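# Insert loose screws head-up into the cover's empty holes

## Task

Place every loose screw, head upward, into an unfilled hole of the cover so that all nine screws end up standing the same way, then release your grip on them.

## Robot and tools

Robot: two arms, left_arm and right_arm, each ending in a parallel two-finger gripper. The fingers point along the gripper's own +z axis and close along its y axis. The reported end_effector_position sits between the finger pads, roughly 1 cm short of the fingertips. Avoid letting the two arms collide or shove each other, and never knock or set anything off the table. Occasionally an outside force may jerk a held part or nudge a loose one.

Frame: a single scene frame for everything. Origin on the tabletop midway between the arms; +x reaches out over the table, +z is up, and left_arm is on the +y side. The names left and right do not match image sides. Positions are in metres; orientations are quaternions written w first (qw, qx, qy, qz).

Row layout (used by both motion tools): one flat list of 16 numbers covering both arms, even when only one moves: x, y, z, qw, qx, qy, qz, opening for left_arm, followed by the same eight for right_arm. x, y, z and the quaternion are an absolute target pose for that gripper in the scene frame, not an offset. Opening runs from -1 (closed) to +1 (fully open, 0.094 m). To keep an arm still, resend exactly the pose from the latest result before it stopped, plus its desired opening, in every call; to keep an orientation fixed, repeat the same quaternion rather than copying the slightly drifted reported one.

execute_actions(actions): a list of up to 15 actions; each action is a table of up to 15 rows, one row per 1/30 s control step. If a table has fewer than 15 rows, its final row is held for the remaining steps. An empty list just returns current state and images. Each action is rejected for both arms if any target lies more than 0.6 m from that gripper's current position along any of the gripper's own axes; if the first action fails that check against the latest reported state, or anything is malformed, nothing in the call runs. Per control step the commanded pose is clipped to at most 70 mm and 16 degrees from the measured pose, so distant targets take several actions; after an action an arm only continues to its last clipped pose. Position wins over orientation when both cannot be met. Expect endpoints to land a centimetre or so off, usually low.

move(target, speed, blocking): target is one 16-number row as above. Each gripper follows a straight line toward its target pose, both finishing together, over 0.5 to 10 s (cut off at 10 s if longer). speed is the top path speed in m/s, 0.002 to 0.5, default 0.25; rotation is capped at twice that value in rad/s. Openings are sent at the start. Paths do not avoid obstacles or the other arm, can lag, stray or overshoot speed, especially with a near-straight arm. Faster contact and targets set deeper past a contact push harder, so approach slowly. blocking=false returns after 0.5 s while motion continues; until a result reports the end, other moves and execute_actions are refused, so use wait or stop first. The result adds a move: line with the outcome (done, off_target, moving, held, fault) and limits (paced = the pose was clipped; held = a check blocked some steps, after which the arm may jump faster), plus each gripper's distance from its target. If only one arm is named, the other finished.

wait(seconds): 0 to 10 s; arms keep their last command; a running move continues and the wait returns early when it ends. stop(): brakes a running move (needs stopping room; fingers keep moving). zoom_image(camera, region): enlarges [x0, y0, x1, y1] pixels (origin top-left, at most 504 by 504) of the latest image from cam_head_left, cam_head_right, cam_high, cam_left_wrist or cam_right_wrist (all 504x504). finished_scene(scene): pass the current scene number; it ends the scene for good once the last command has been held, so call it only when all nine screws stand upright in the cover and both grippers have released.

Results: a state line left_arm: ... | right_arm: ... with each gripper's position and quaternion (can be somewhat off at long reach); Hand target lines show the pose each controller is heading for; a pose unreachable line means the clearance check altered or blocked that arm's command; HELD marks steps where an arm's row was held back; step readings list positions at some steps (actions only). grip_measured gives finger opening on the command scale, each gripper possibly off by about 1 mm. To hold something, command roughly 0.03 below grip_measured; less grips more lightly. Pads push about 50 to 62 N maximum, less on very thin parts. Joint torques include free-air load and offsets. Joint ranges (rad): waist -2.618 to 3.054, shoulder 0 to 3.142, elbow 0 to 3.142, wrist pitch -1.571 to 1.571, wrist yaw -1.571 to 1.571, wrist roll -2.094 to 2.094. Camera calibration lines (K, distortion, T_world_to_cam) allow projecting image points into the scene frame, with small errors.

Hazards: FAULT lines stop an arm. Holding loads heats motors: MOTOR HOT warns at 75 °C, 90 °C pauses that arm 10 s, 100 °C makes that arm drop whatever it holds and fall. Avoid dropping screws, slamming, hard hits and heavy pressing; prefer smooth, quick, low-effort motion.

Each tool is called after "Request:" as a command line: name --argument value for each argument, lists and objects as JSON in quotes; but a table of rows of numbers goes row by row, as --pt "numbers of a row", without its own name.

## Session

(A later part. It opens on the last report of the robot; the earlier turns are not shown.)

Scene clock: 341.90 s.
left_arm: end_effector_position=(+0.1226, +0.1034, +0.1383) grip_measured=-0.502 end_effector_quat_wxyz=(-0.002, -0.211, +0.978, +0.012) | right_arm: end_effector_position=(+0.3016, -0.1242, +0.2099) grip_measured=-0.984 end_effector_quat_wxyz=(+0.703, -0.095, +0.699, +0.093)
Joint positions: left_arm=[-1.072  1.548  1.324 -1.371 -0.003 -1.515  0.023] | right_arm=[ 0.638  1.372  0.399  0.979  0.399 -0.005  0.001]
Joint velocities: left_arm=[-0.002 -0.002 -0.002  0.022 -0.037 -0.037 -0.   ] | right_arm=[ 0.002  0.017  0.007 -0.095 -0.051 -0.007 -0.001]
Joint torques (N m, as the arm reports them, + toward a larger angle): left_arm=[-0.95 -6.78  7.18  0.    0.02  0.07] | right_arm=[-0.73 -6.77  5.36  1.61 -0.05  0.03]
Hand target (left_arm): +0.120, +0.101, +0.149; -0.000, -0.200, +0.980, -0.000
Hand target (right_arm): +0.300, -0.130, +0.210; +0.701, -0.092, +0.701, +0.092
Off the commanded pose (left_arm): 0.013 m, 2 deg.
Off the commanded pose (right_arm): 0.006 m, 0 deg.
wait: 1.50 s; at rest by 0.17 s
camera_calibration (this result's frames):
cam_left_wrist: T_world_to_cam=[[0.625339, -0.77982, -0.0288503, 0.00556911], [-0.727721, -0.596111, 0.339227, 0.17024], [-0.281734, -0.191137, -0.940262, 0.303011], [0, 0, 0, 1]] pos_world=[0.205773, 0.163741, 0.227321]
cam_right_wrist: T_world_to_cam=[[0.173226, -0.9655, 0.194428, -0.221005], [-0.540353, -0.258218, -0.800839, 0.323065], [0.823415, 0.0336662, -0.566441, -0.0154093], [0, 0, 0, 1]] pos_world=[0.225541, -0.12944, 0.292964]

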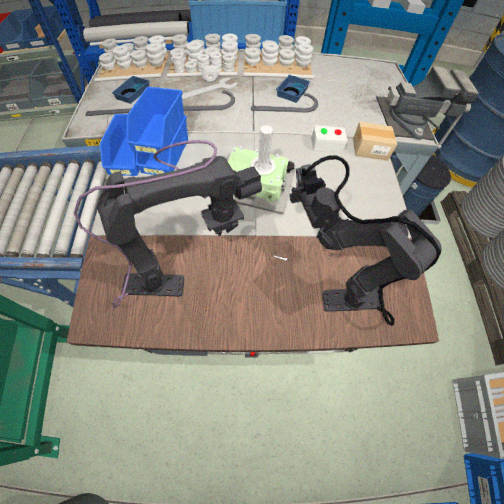

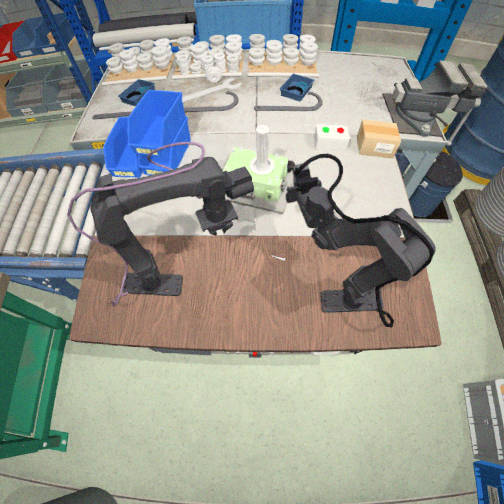

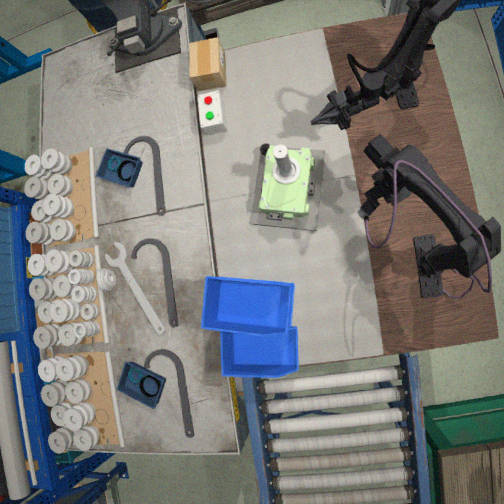

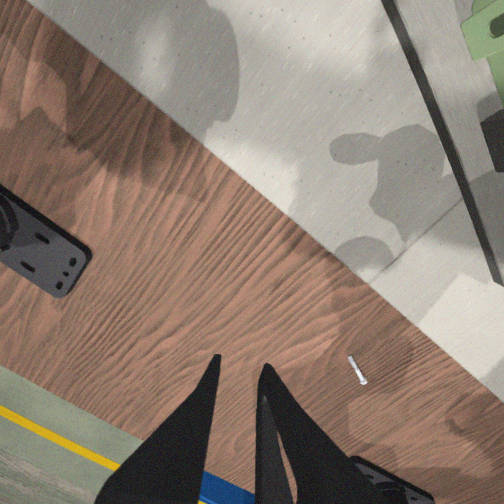

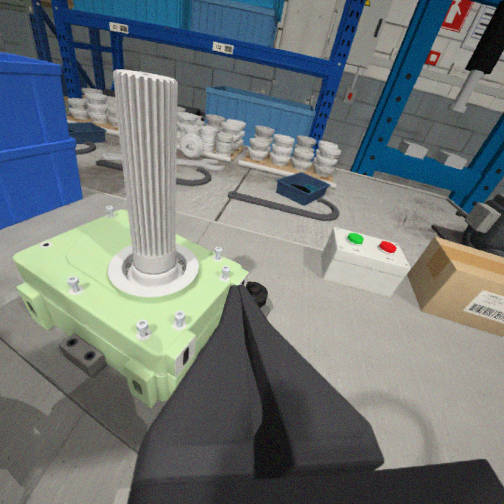

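Request:
move --target '[0.11,-0.06,0.12,0,0.737,0.676,0,-0.5,0.30,-0.30,0.25,0.701,-0.092,0.701,0.092,-1]'

Scene clock: 346.70 s.
left_arm: end_effector_position=(+0.1135, -0.0552, +0.1174) grip_measured=-0.502 end_effector_quat_wxyz=(-0.002, +0.728, +0.685, +0.003) | right_arm: end_effector_position=(+0.3001, -0.2981, +0.2354) grip_measured=-0.984 end_effector_quat_wxyz=(+0.691, -0.091, +0.710, +0.094)
Joint positions: left_arm=[-1.275  2.107  1.947 -1.418 -0.003  0.339  0.023] | right_arm=[-0.219  0.99   0.354  0.607 -0.453 -0.005  0.001]
Joint velocities: left_arm=[-0.007 -0.002 -0.012  0.066 -0.022  0.022  0.   ] | right_arm=[-0.012 -0.002  0.017  0.051  0.022 -0.125  0.   ]
Joint torques (N m, as the arm reports them, + toward a larger angle): left_arm=[-0.9  -9.33  7.31  0.13  0.02  0.08] | right_arm=[-0.54 -4.07  9.09  1.62 -0.05  0.01]
Hand target (left_arm): +0.110, -0.060, +0.121; +0.001, +0.737, +0.676, -0.001
Hand target (right_arm): +0.299, -0.299, +0.249; +0.701, -0.093, +0.701, +0.091
Off the commanded pose (left_arm): 0.007 m, 2 deg.
Off the commanded pose (right_arm): 0.015 m, 2 deg.
move: off_target (right_arm)
camera_calibration (this result's frames):
cam_left_wrist: T_world_to_cam=[[-0.9819, -0.189236, -0.00789432, 0.0995595], [-0.17979, 0.918157, 0.353076, 0.0958991], [-0.0595665, 0.348104, -0.935562, 0.254458], [0, 0, 0, 1]] pos_world=[0.130156, -0.157788, 0.204987]
cam_right_wrist: T_world_to_cam=[[0.175088, -0.966691, 0.186687, -0.392667], [-0.567396, -0.254034, -0.783281, 0.303028], [0.804616, 0.0312176, -0.592975, 0.0173157], [0, 0, 0, 1]] pos_world=[0.226756, -0.303149, 0.32093]

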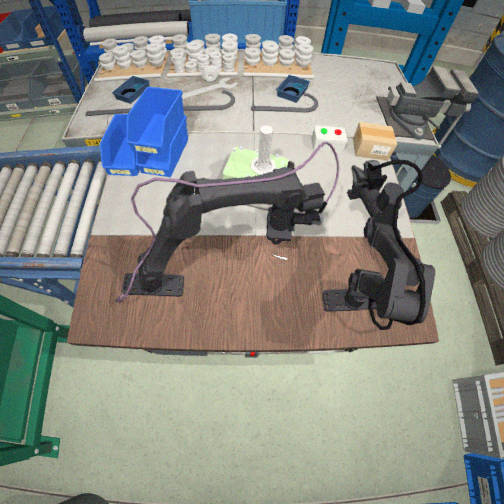

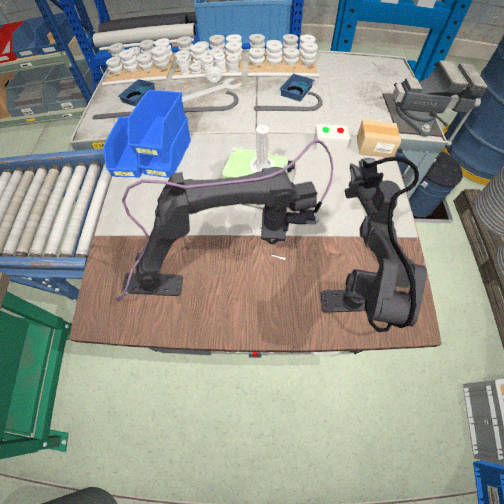

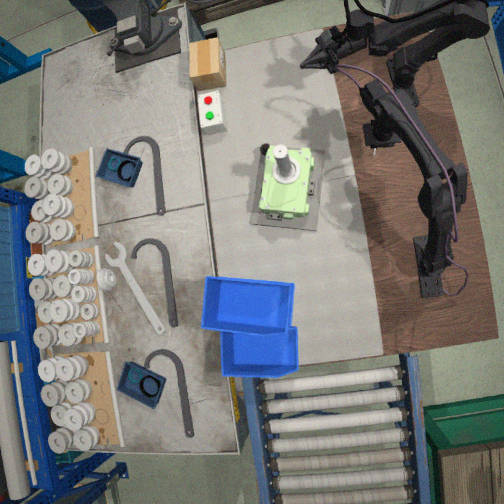

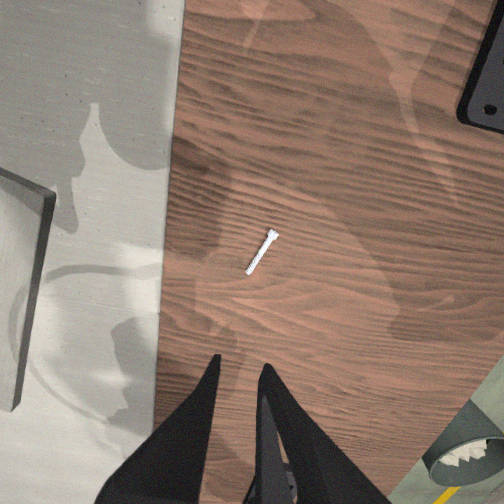

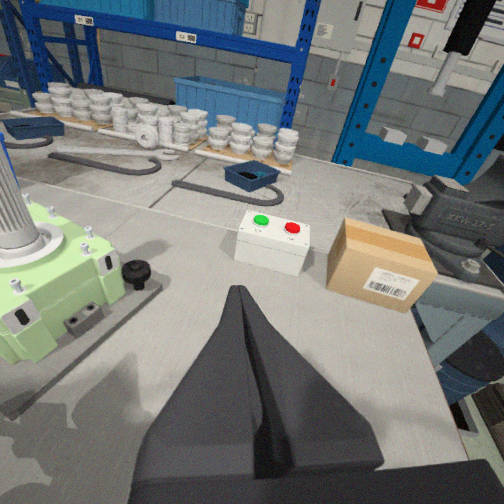

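Request:
move --target '[0.105,-0.09,0.035,0,0.819,0.574,0,-0.4,0.30,-0.30,0.25,0.701,-0.092,0.701,0.092,-1]' --speed 0.12

Scene clock: 348.53 s.
left_arm: end_effector_position=(+0.1099, -0.0890, +0.0396) grip_measured=-0.402 end_effector_quat_wxyz=(+0.001, +0.812, +0.583, +0.001) | right_arm: end_effector_position=(+0.2999, -0.2977, +0.2353) grip_measured=-0.984 end_effector_quat_wxyz=(+0.691, -0.091, +0.711, +0.095)
Joint positions: left_arm=[-1.304  2.253  1.872 -1.19  -0.003  0.574  0.028] | right_arm=[-0.219  0.99   0.354  0.607 -0.455 -0.005  0.001]
Joint velocities: left_arm=[-0.002 -0.022  0.002 -0.007  0.066 -0.051  0.   ] | right_arm=[-0.002 -0.002  0.007  0.007 -0.051 -0.037 -0.001]
Joint torques (N m, as the arm reports them, + toward a larger angle): left_arm=[ -0.91 -10.75   4.21   0.38   0.03   0.09] | right_arm=[-0.6  -3.46  9.38  1.65 -0.06  0.04]
Hand target (left_arm): +0.105, -0.090, +0.035; -0.000, +0.819, +0.574, -0.000
Hand target (right_arm): +0.300, -0.300, +0.250; +0.701, -0.092, +0.701, +0.092
Off the commanded pose (left_arm): 0.007 m, 1 deg.
Off the commanded pose (right_arm): 0.015 m, 2 deg.
move: off_target (right_arm)
camera_calibration (this result's frames):
cam_left_wrist: T_world_to_cam=[[-0.997262, 0.0734705, -0.00837379, 0.114025], [0.0659988, 0.935428, 0.347302, 0.128464], [0.0333495, 0.345799, -0.937716, 0.18295], [0, 0, 0, 1]] pos_world=[0.0991326, -0.191811, 0.127894]
cam_right_wrist: T_world_to_cam=[[0.177367, -0.966314, 0.18649, -0.392776], [-0.567096, -0.255224, -0.783111, 0.302518], [0.804327, 0.03314, -0.593261, 0.0180678], [0, 0, 0, 1]] pos_world=[0.22669, -0.302934, 0.320873]

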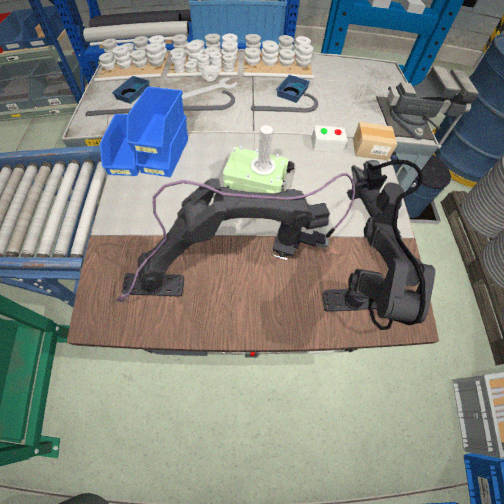

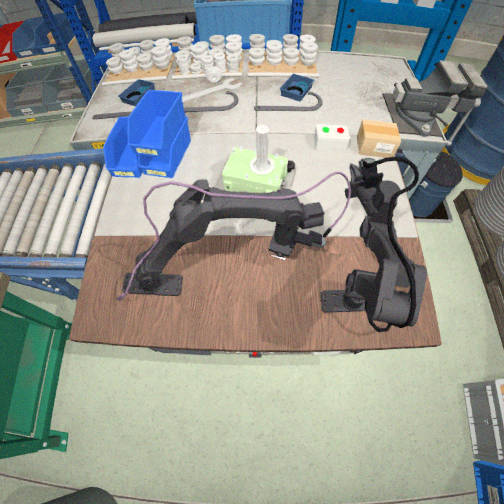

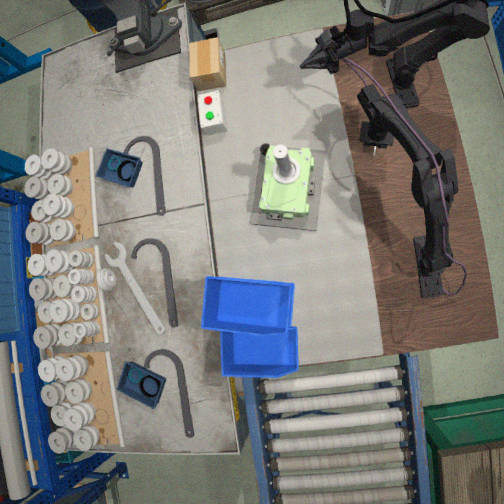

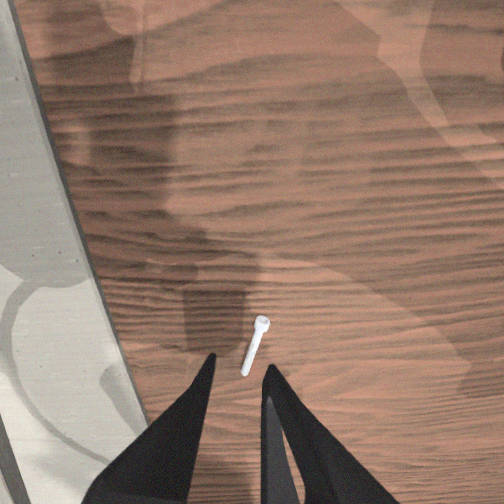

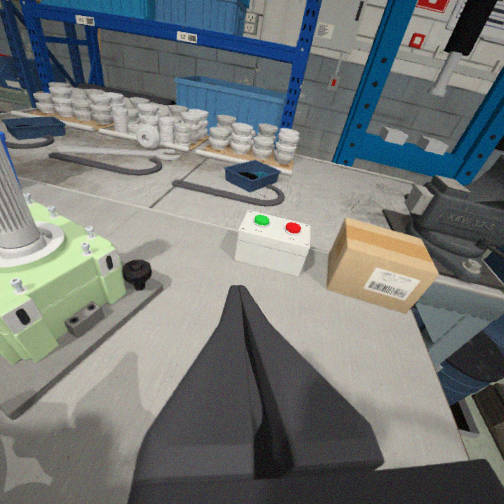

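Request:
move --target '[0.101,-0.083,0.004,0,0.819,0.574,0,-0.4,0.30,-0.30,0.25,0.701,-0.092,0.701,0.092,-1]' --speed 0.05

Scene clock: 349.57 s.
left_arm: end_effector_position=(+0.1073, -0.0813, +0.0139) grip_measured=-0.402 end_effector_quat_wxyz=(-0.002, +0.813, +0.582, +0.003) | right_arm: end_effector_position=(+0.2999, -0.2977, +0.2353) grip_measured=-0.984 end_effector_quat_wxyz=(+0.691, -0.091, +0.711, +0.095)
Joint positions: left_arm=[-1.306  2.247  1.758 -1.087 -0.004  0.574  0.028] | right_arm=[-0.219  0.99   0.354  0.607 -0.455 -0.005  0.001]
Joint velocities: left_arm=[-0.007  0.017  0.002  0.081 -0.051 -0.081  0.001] | right_arm=[-0.002 -0.007  0.007  0.022 -0.007 -0.037 -0.   ]
Joint torques (N m, as the arm reports them, + toward a larger angle): left_arm=[ -1.18 -10.44   2.77   0.65   0.04   0.04] | right_arm=[-0.59 -3.47  9.38  1.65 -0.07  0.04]
Hand target (left_arm): +0.101, -0.083, +0.004; -0.001, +0.819, +0.574, +0.000
Hand target (right_arm): +0.300, -0.300, +0.250; +0.701, -0.092, +0.701, +0.092
Off the commanded pose (left_arm): 0.012 m, 1 deg.
Off the commanded pose (right_arm): 0.015 m, 2 deg.
move: off_target (left_arm, right_arm)
camera_calibration (this result's frames):
cam_left_wrist: T_world_to_cam=[[-0.997065, 0.0761859, -0.00752155, 0.110863], [0.0686331, 0.933077, 0.353068, 0.129862], [0.033917, 0.351516, -0.935567, 0.156588], [0, 0, 0, 1]] pos_world=[0.0963134, -0.18466, 0.101483]
cam_right_wrist: T_world_to_cam=[[0.177367, -0.966314, 0.18649, -0.392776], [-0.567096, -0.255224, -0.783111, 0.302518], [0.804327, 0.03314, -0.593261, 0.0180678], [0, 0, 0, 1]] pos_world=[0.22669, -0.302934, 0.320873]

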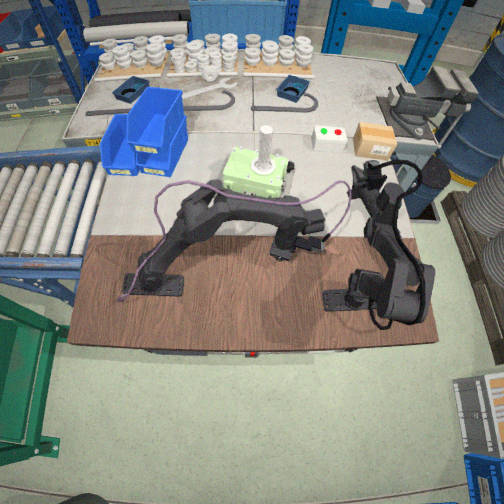

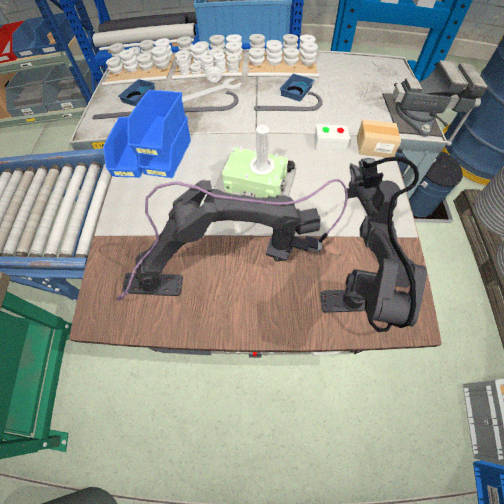

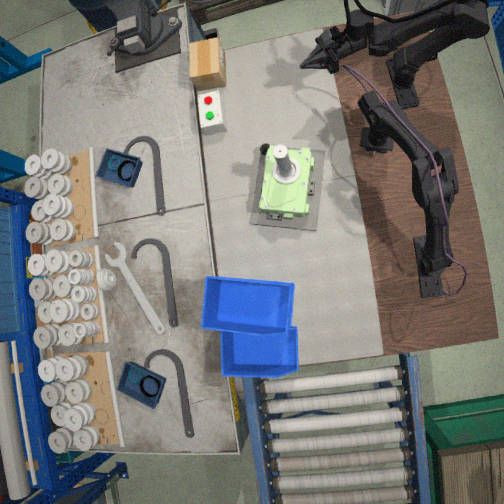

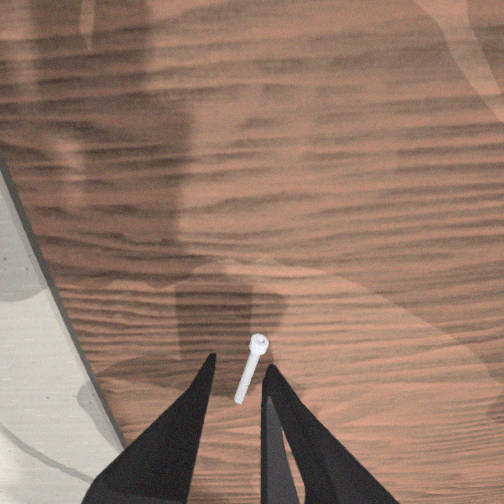

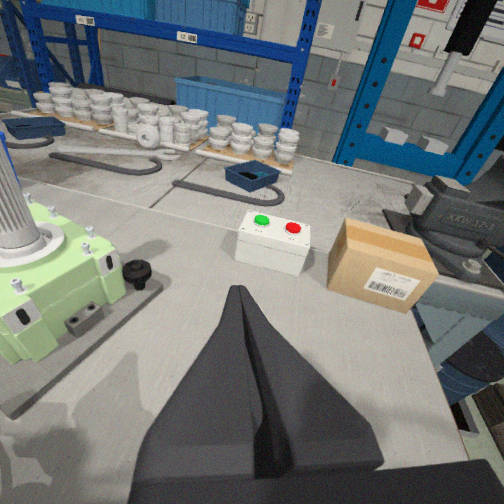

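Request:
move --target '[0.105,-0.082,0.004,0,0.819,0.574,0,-1,0.30,-0.30,0.25,0.701,-0.092,0.701,0.092,-1]'

Request:
move --target '[0.2,0.14,0.17,0,0.5,0.866,0,-1,0.30,-0.30,0.25,0.701,-0.092,0.701,0.092,-1]'

Request:
move --target '[0.412,0.105,0.165,0.542,0.455,0.542,-0.455,-1,0.30,-0.017,0.213,0.701,-0.092,0.701,0.092,-1]'

Request:
move --target '[0.412,0.105,0.143,0.542,0.455,0.542,-0.455,-1,0.30,-0.017,0.213,0.701,-0.092,0.701,0.092,-1]' --speed 0.03

Request:
zoom_image --camera "cam_right_wrist" --region '[80,200,200,320]'

Scene clock: 350.50 s.
left_arm: end_effector_position=(+0.1081, -0.0820, +0.0139) grip_measured=-0.937 end_effector_quat_wxyz=(+0.000, +0.814, +0.580, +0.004) | right_arm: end_effector_position=(+0.2999, -0.2977, +0.2353) grip_measured=-0.984 end_effector_quat_wxyz=(+0.691, -0.091, +0.711, +0.095)
Joint positions: left_arm=[-1.306  2.247  1.757 -1.084 -0.008  0.579  0.003] | right_arm=[-0.219  0.99   0.354  0.607 -0.455 -0.005  0.001]
Joint velocities: left_arm=[ 0.017 -0.017  0.012 -0.007  0.081 -0.066 -0.001] | right_arm=[-0.002  0.007  0.007  0.037  0.007  0.007 -0.001]
Joint torques (N m, as the arm reports them, + toward a larger angle): left_arm=[ -0.33 -10.42   2.72   0.64   0.08   0.08] | right_arm=[-0.6  -3.47  9.37  1.66 -0.07  0.04]
Hand target (left_arm): +0.105, -0.082, +0.004; -0.001, +0.819, +0.574, +0.000
Hand target (right_arm): +0.300, -0.300, +0.250; +0.701, -0.092, +0.701, +0.092
Off the commanded pose (left_arm): 0.010 m, 1 deg.
Off the commanded pose (right_arm): 0.015 m, 2 deg.
move: off_target (right_arm)
camera_calibration (this result's frames):
cam_left_wrist: T_world_to_cam=[[-0.996664, 0.0807356, -0.0119672, 0.112111], [0.0714284, 0.933754, 0.350714, 0.130218], [0.0394895, 0.34869, -0.936406, 0.15604], [0, 0, 0, 1]] pos_world=[0.0962737, -0.185053, 0.101789]
cam_right_wrist: T_world_to_cam=[[0.177367, -0.966314, 0.18649, -0.392776], [-0.567096, -0.255224, -0.783111, 0.302518], [0.804327, 0.03314, -0.593261, 0.0180678], [0, 0, 0, 1]] pos_world=[0.22669, -0.302934, 0.320873]

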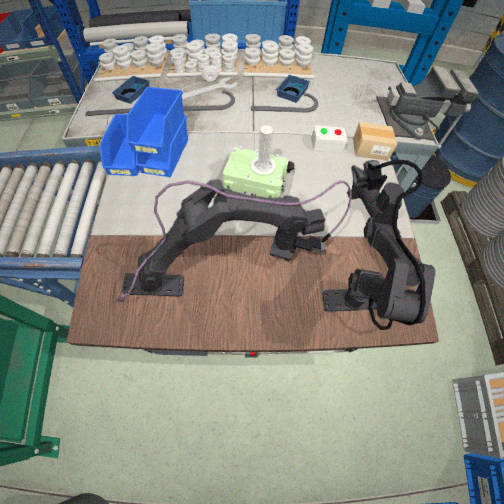

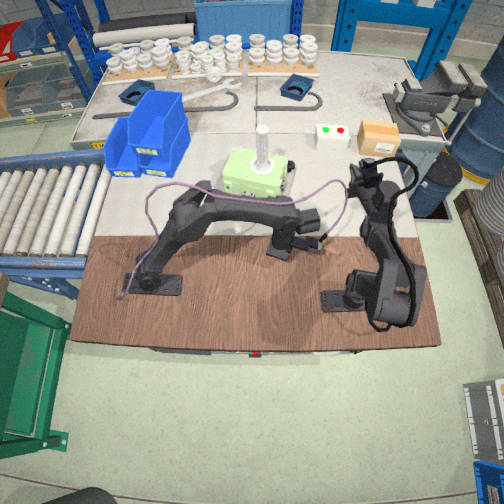

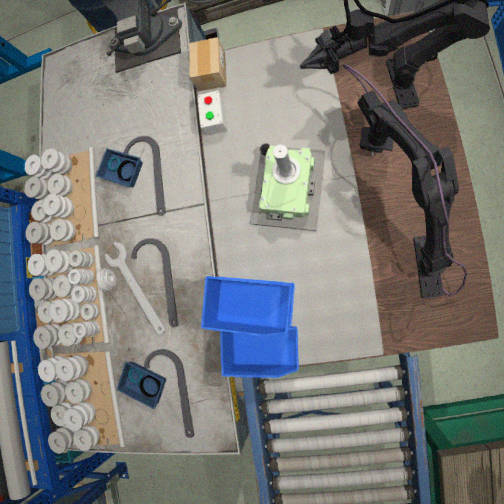

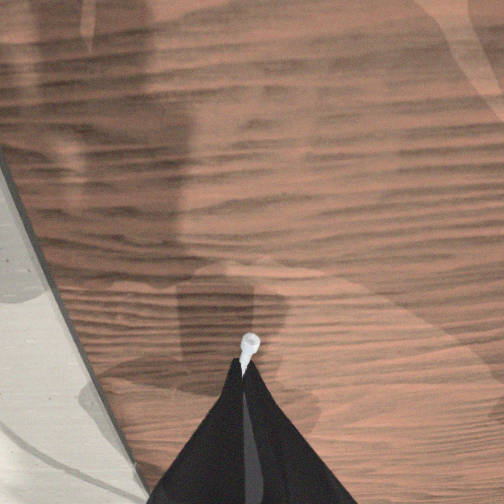

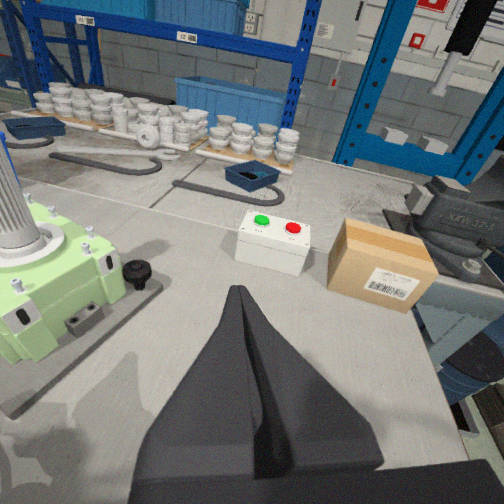

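Scene clock: 352.77 s.
left_arm: end_effector_position=(+0.1955, +0.1429, +0.1544) grip_measured=-0.937 end_effector_quat_wxyz=(-0.022, +0.508, +0.861, +0.010) | right_arm: end_effector_position=(+0.2999, -0.2977, +0.2353) grip_measured=-0.984 end_effector_quat_wxyz=(+0.691, -0.091, +0.711, +0.095)
Joint positions: left_arm=[-0.765  1.619  1.46  -1.459 -0.008  0.282  0.003] | right_arm=[-0.219  0.99   0.354  0.607 -0.455 -0.005  0.001]
Joint velocities: left_arm=[-0.017  0.002  0.007 -0.007 -0.007  0.007  0.001] | right_arm=[-0.002 -0.027 -0.017 -0.007 -0.022  0.022 -0.   ]
Joint torques (N m, as the arm reports them, + toward a larger angle): left_arm=[ 0.61 -7.69  7.74  0.03  0.05 -0.11] | right_arm=[-0.59 -3.47  9.37  1.65 -0.07  0.04]
Hand target (left_arm): +0.199, +0.141, +0.169; -0.001, +0.500, +0.866, +0.002
Hand target (right_arm): +0.300, -0.300, +0.250; +0.701, -0.092, +0.701, +0.092
Off the commanded pose (left_arm): 0.017 m, 3 deg.
Off the commanded pose (right_arm): 0.015 m, 2 deg.
move: off_target (left_arm, right_arm)
camera_calibration (this result's frames):
cam_left_wrist: T_world_to_cam=[[-0.727304, -0.686218, -0.011593, 0.239625], [-0.634743, 0.666131, 0.391626, 0.0346561], [-0.261018, 0.292189, -0.920052, 0.269998], [0, 0, 0, 1]] pos_world=[0.266752, 0.062459, 0.237618]
cam_right_wrist: T_world_to_cam=[[0.177367, -0.966314, 0.18649, -0.392776], [-0.567096, -0.255224, -0.783111, 0.302518], [0.804327, 0.03314, -0.593261, 0.0180678], [0, 0, 0, 1]] pos_world=[0.22669, -0.302934, 0.320873]

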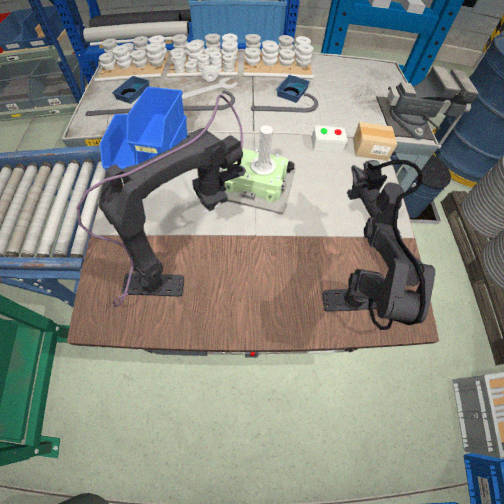

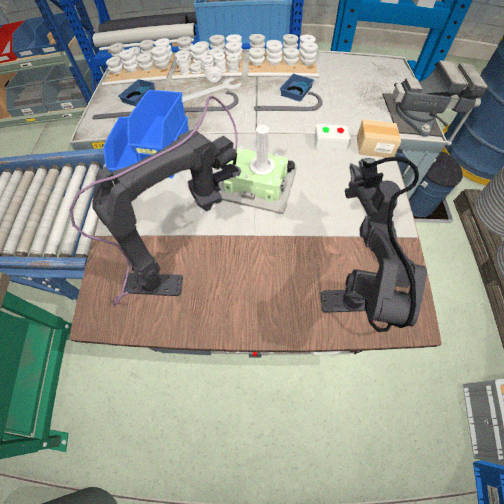

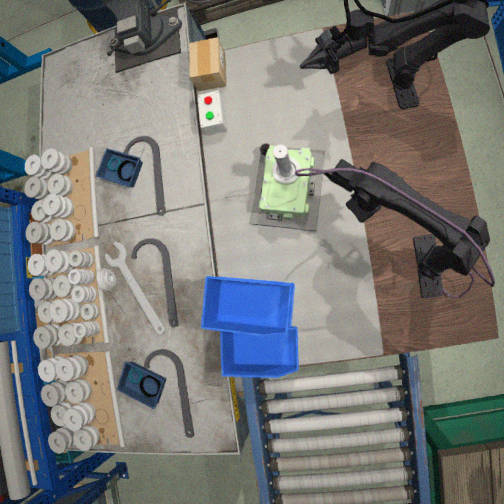

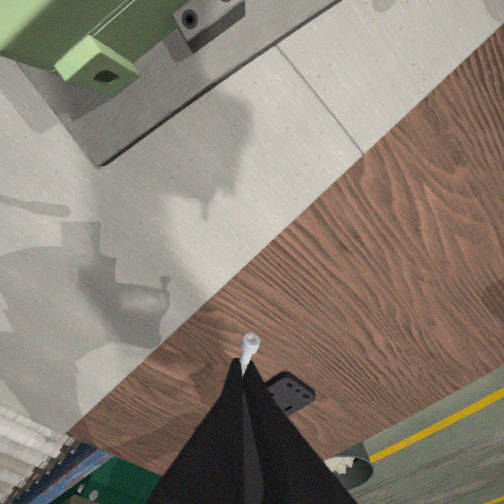

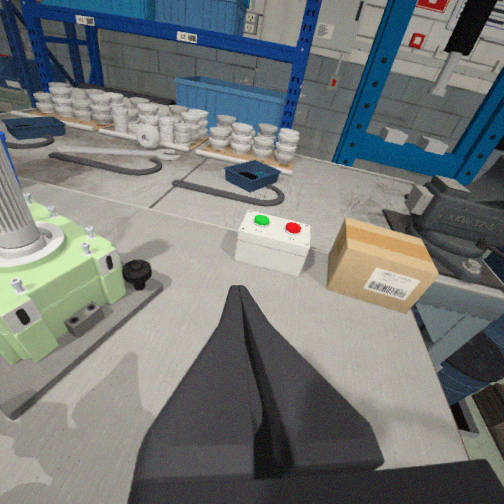

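Scene clock: 357.20 s.
left_arm: end_effector_position=(+0.4128, +0.1000, +0.1743) grip_measured=-0.937 end_effector_quat_wxyz=(+0.549, +0.459, +0.536, -0.448) | right_arm: end_effector_position=(+0.3007, -0.0231, +0.2122) grip_measured=-0.984 end_effector_quat_wxyz=(+0.700, -0.091, +0.702, +0.093)
Joint positions: left_arm=[-0.136  2.04   0.994  1.064  1.239  0.007  0.003] | right_arm=[0.912 1.652 0.679 0.969 0.679 0.006 0.001]
Joint velocities: left_arm=[-0.012  0.027  0.012  0.051 -0.081 -0.066  0.001] | right_arm=[ 0.017 -0.002 -0.007 -0.007 -0.066 -0.022  0.   ]
Joint torques (N m, as the arm reports them, + toward a larger angle): left_arm=[ 0.56 -8.36  3.37  1.6   0.02 -0.13] | right_arm=[ 0.45 -6.09  8.01  1.71  0.06 -0.04]
Hand target (left_arm): +0.411, +0.103, +0.166; +0.543, +0.452, +0.543, -0.453
Hand target (right_arm): +0.302, -0.018, +0.213; +0.701, -0.091, +0.701, +0.093
Off the commanded pose (left_arm): 0.011 m, 1 deg.
Off the commanded pose (right_arm): 0.006 m, 0 deg.
move: off_target (left_arm)
camera_calibration (this result's frames):
cam_left_wrist: T_world_to_cam=[[-0.957927, -0.176889, 0.226023, 0.3713], [-0.270981, 0.297895, -0.915329, 0.307909], [0.0945808, -0.938067, -0.333295, 0.231522], [0, 0, 0, 1]] pos_world=[0.417218, 0.191137, 0.275081]
cam_right_wrist: T_world_to_cam=[[0.169888, -0.967113, 0.18929, -0.121657], [-0.549276, -0.252406, -0.79661, 0.35241], [0.818189, 0.0313617, -0.574093, -0.0136495], [0, 0, 0, 1]] pos_world=[0.225407, -0.0282776, 0.295926]

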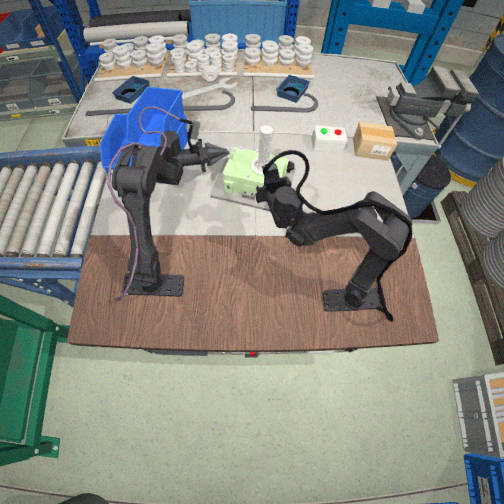

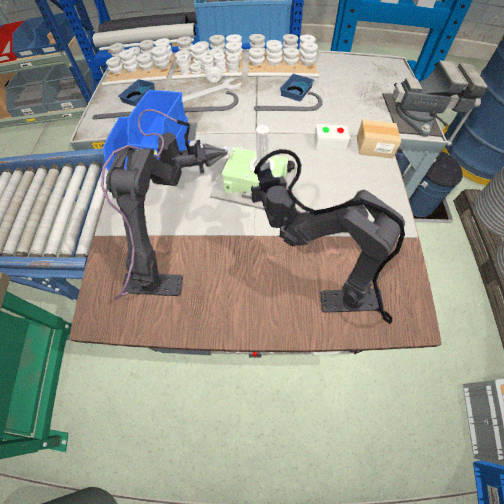

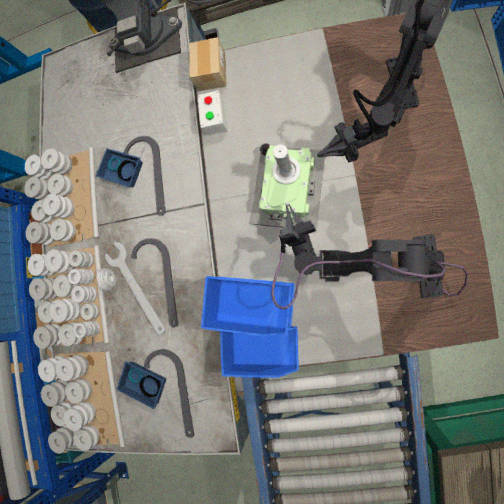

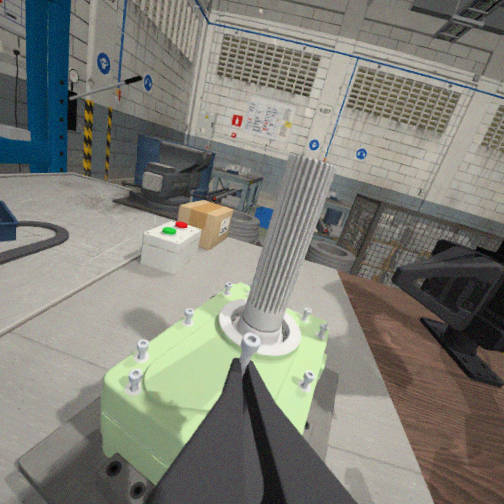

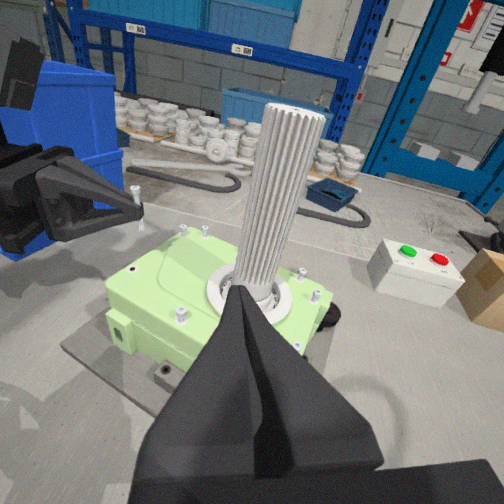

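Scene clock: 358.53 s.
left_arm: end_effector_position=(+0.4152, +0.0993, +0.1512) grip_measured=-0.937 end_effector_quat_wxyz=(+0.547, +0.459, +0.536, -0.451) | right_arm: end_effector_position=(+0.2994, -0.0224, +0.2125) grip_measured=-0.984 end_effector_quat_wxyz=(+0.700, -0.091, +0.702, +0.093)
Joint positions: left_arm=[-0.136  2.117  0.994  1.136  1.243  0.006  0.003] | right_arm=[0.917 1.652 0.679 0.97  0.685 0.004 0.001]
Joint velocities: left_arm=[ 0.012  0.002 -0.012 -0.007  0.081  0.007  0.001] | right_arm=[-0.017  0.022  0.007 -0.037 -0.051 -0.095 -0.   ]
Joint torques (N m, as the arm reports them, + toward a larger angle): left_arm=[ 1.14 -8.61  2.81  1.6   0.13 -0.06] | right_arm=[ 0.62 -6.34  7.66  1.71  0.07 -0.06]
Hand target (left_arm): +0.412, +0.105, +0.143; +0.541, +0.455, +0.542, -0.455
Hand target (right_arm): +0.300, -0.017, +0.213; +0.701, -0.092, +0.701, +0.092
Off the commanded pose (left_arm): 0.010 m, 1 deg.
Off the commanded pose (right_arm): 0.005 m, 0 deg.
move: done
camera_calibration (this result's frames):
cam_left_wrist: T_world_to_cam=[[-0.957698, -0.172651, 0.230231, 0.377546], [-0.273739, 0.299733, -0.913907, 0.288329], [0.088779, -0.93827, -0.334315, 0.225576], [0, 0, 0, 1]] pos_world=[0.420476, 0.190413, 0.251997]
cam_right_wrist: T_world_to_cam=[[0.168537, -0.967258, 0.189756, -0.12049], [-0.548522, -0.251982, -0.797264, 0.352092], [0.818975, 0.0302831, -0.57303, -0.0129568], [0, 0, 0, 1]] pos_world=[0.224049, -0.0274313, 0.296149]

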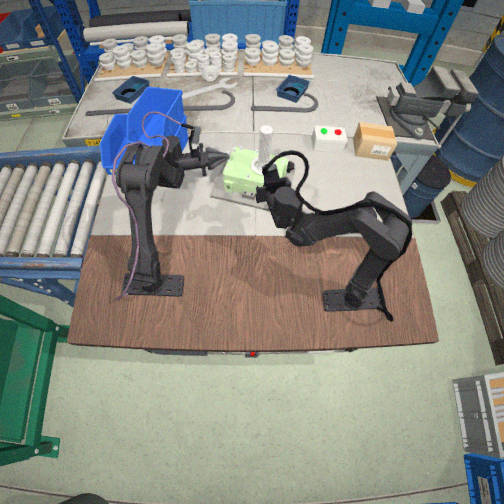

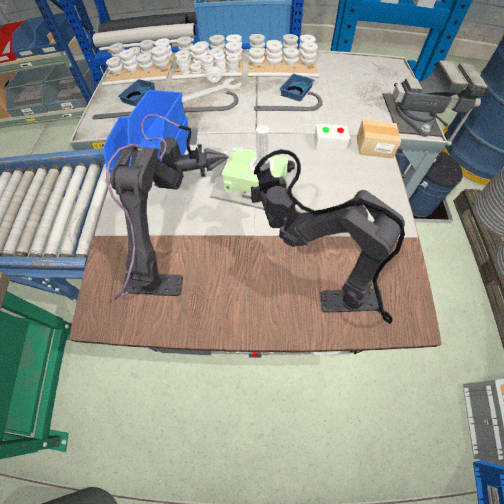

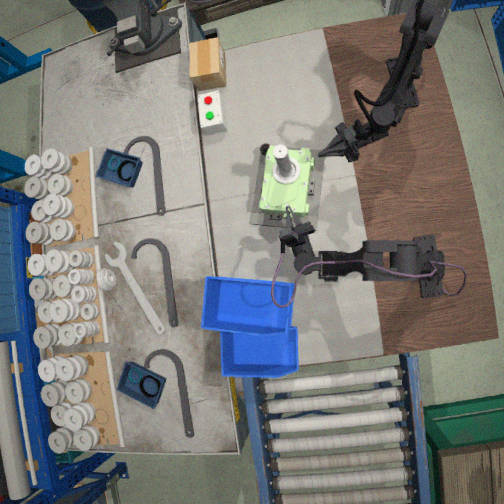

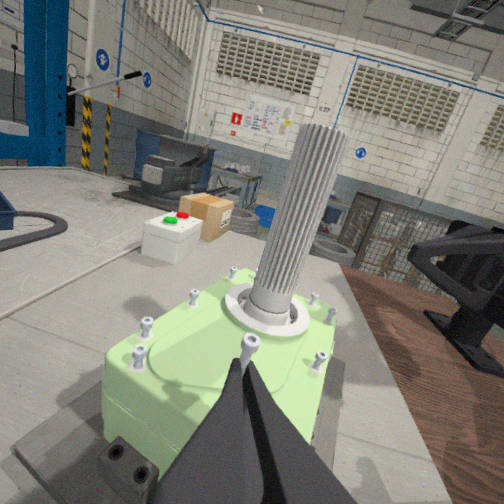

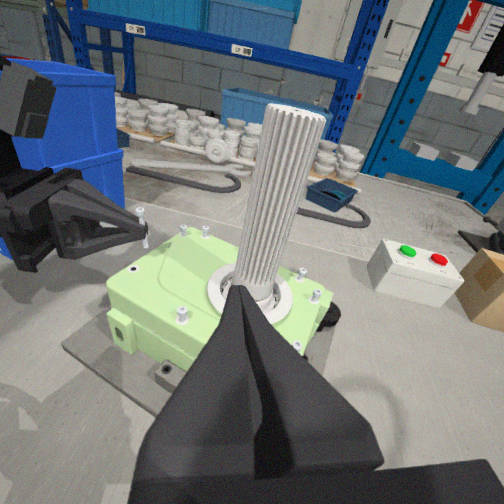

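Region (80, 200, 200, 320) of cam_right_wrist's 504x504 image, scaled by 4.200, with more detail than that image has.

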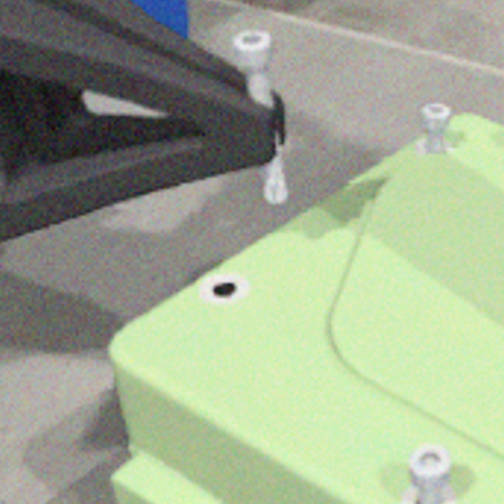

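Request:
move --target '[0.398,0.109,0.135,0.542,0.455,0.542,-0.455,-1,0.30,-0.017,0.213,0.701,-0.092,0.701,0.092,-1]' --speed 0.03

Request:
zoom_image --camera "cam_right_wrist" --region '[80,200,200,320]'

Scene clock: 359.77 s.
left_arm: end_effector_position=(+0.4012, +0.1045, +0.1385) grip_measured=-0.937 end_effector_quat_wxyz=(+0.544, +0.456, +0.540, -0.452) | right_arm: end_effector_position=(+0.2995, -0.0225, +0.2125) grip_measured=-0.984 end_effector_quat_wxyz=(+0.700, -0.091, +0.702, +0.092)
Joint positions: left_arm=[-0.128  2.117  0.92   1.2    1.249  0.006  0.003] | right_arm=[0.917 1.652 0.679 0.97  0.686 0.004 0.001]
Joint velocities: left_arm=[ 0.007  0.002  0.022  0.007  0.051 -0.051  0.   ] | right_arm=[ 0.012 -0.002 -0.007 -0.007 -0.037  0.081  0.002]
Joint torques (N m, as the arm reports them, + toward a larger angle): left_arm=[ 0.95 -8.84  2.84  1.59  0.12 -0.06] | right_arm=[ 0.6  -6.33  7.65  1.71  0.06 -0.06]
Hand target (left_arm): +0.398, +0.109, +0.135; +0.541, +0.455, +0.542, -0.455
Hand target (right_arm): +0.300, -0.017, +0.213; +0.701, -0.092, +0.701, +0.092
Off the commanded pose (left_arm): 0.007 m, 1 deg.
Off the commanded pose (right_arm): 0.006 m, 0 deg.
move: done
camera_calibration (this result's frames):
cam_left_wrist: T_world_to_cam=[[-0.954885, -0.174861, 0.240039, 0.365724], [-0.283939, 0.300699, -0.910472, 0.274828], [0.0870265, -0.937552, -0.336783, 0.228364], [0, 0, 0, 1]] pos_world=[0.407385, 0.195414, 0.239345]
cam_right_wrist: T_world_to_cam=[[0.167781, -0.967316, 0.19013, -0.120477], [-0.548634, -0.251859, -0.797225, 0.352107], [0.819054, 0.0294469, -0.57296, -0.0130389], [0, 0, 0, 1]] pos_world=[0.224071, -0.0274743, 0.296144]

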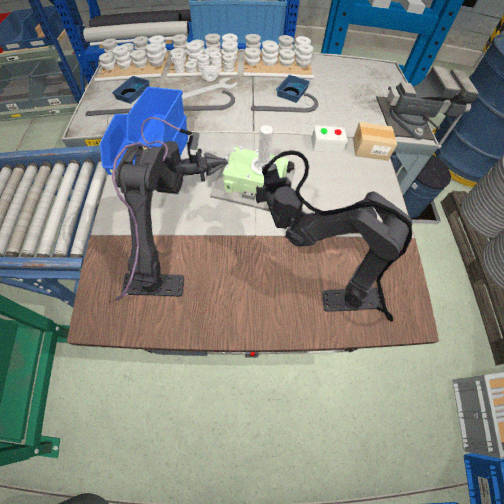

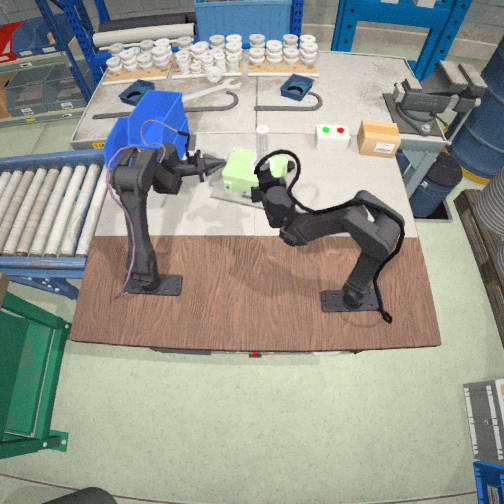

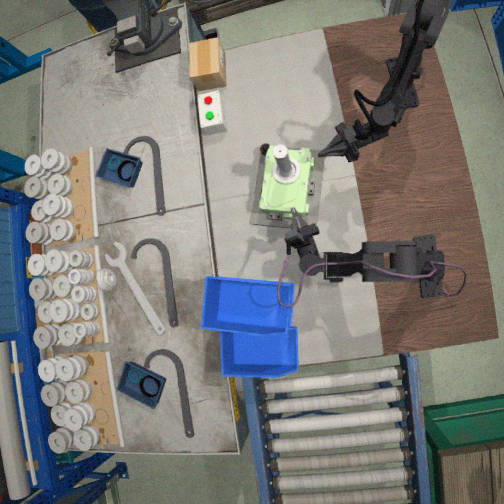

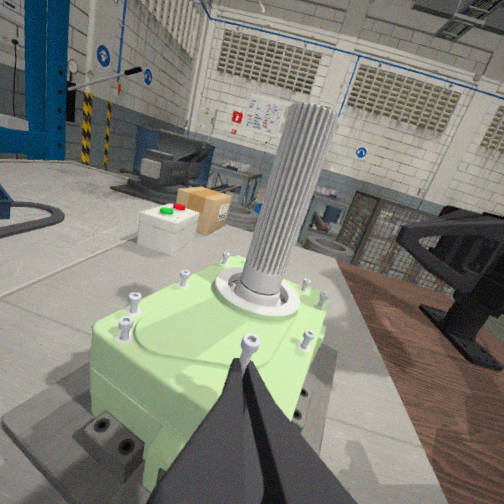

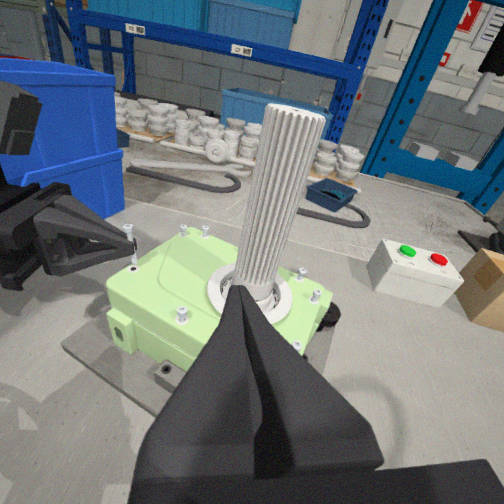

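Region (80, 200, 200, 320) of cam_right_wrist's 504x504 image, scaled by 4.200, with more detail than that image has.

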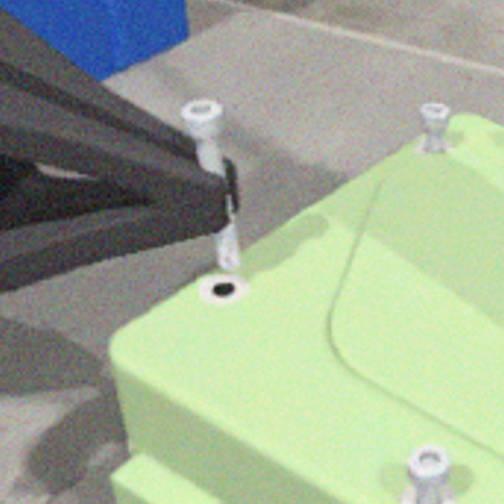

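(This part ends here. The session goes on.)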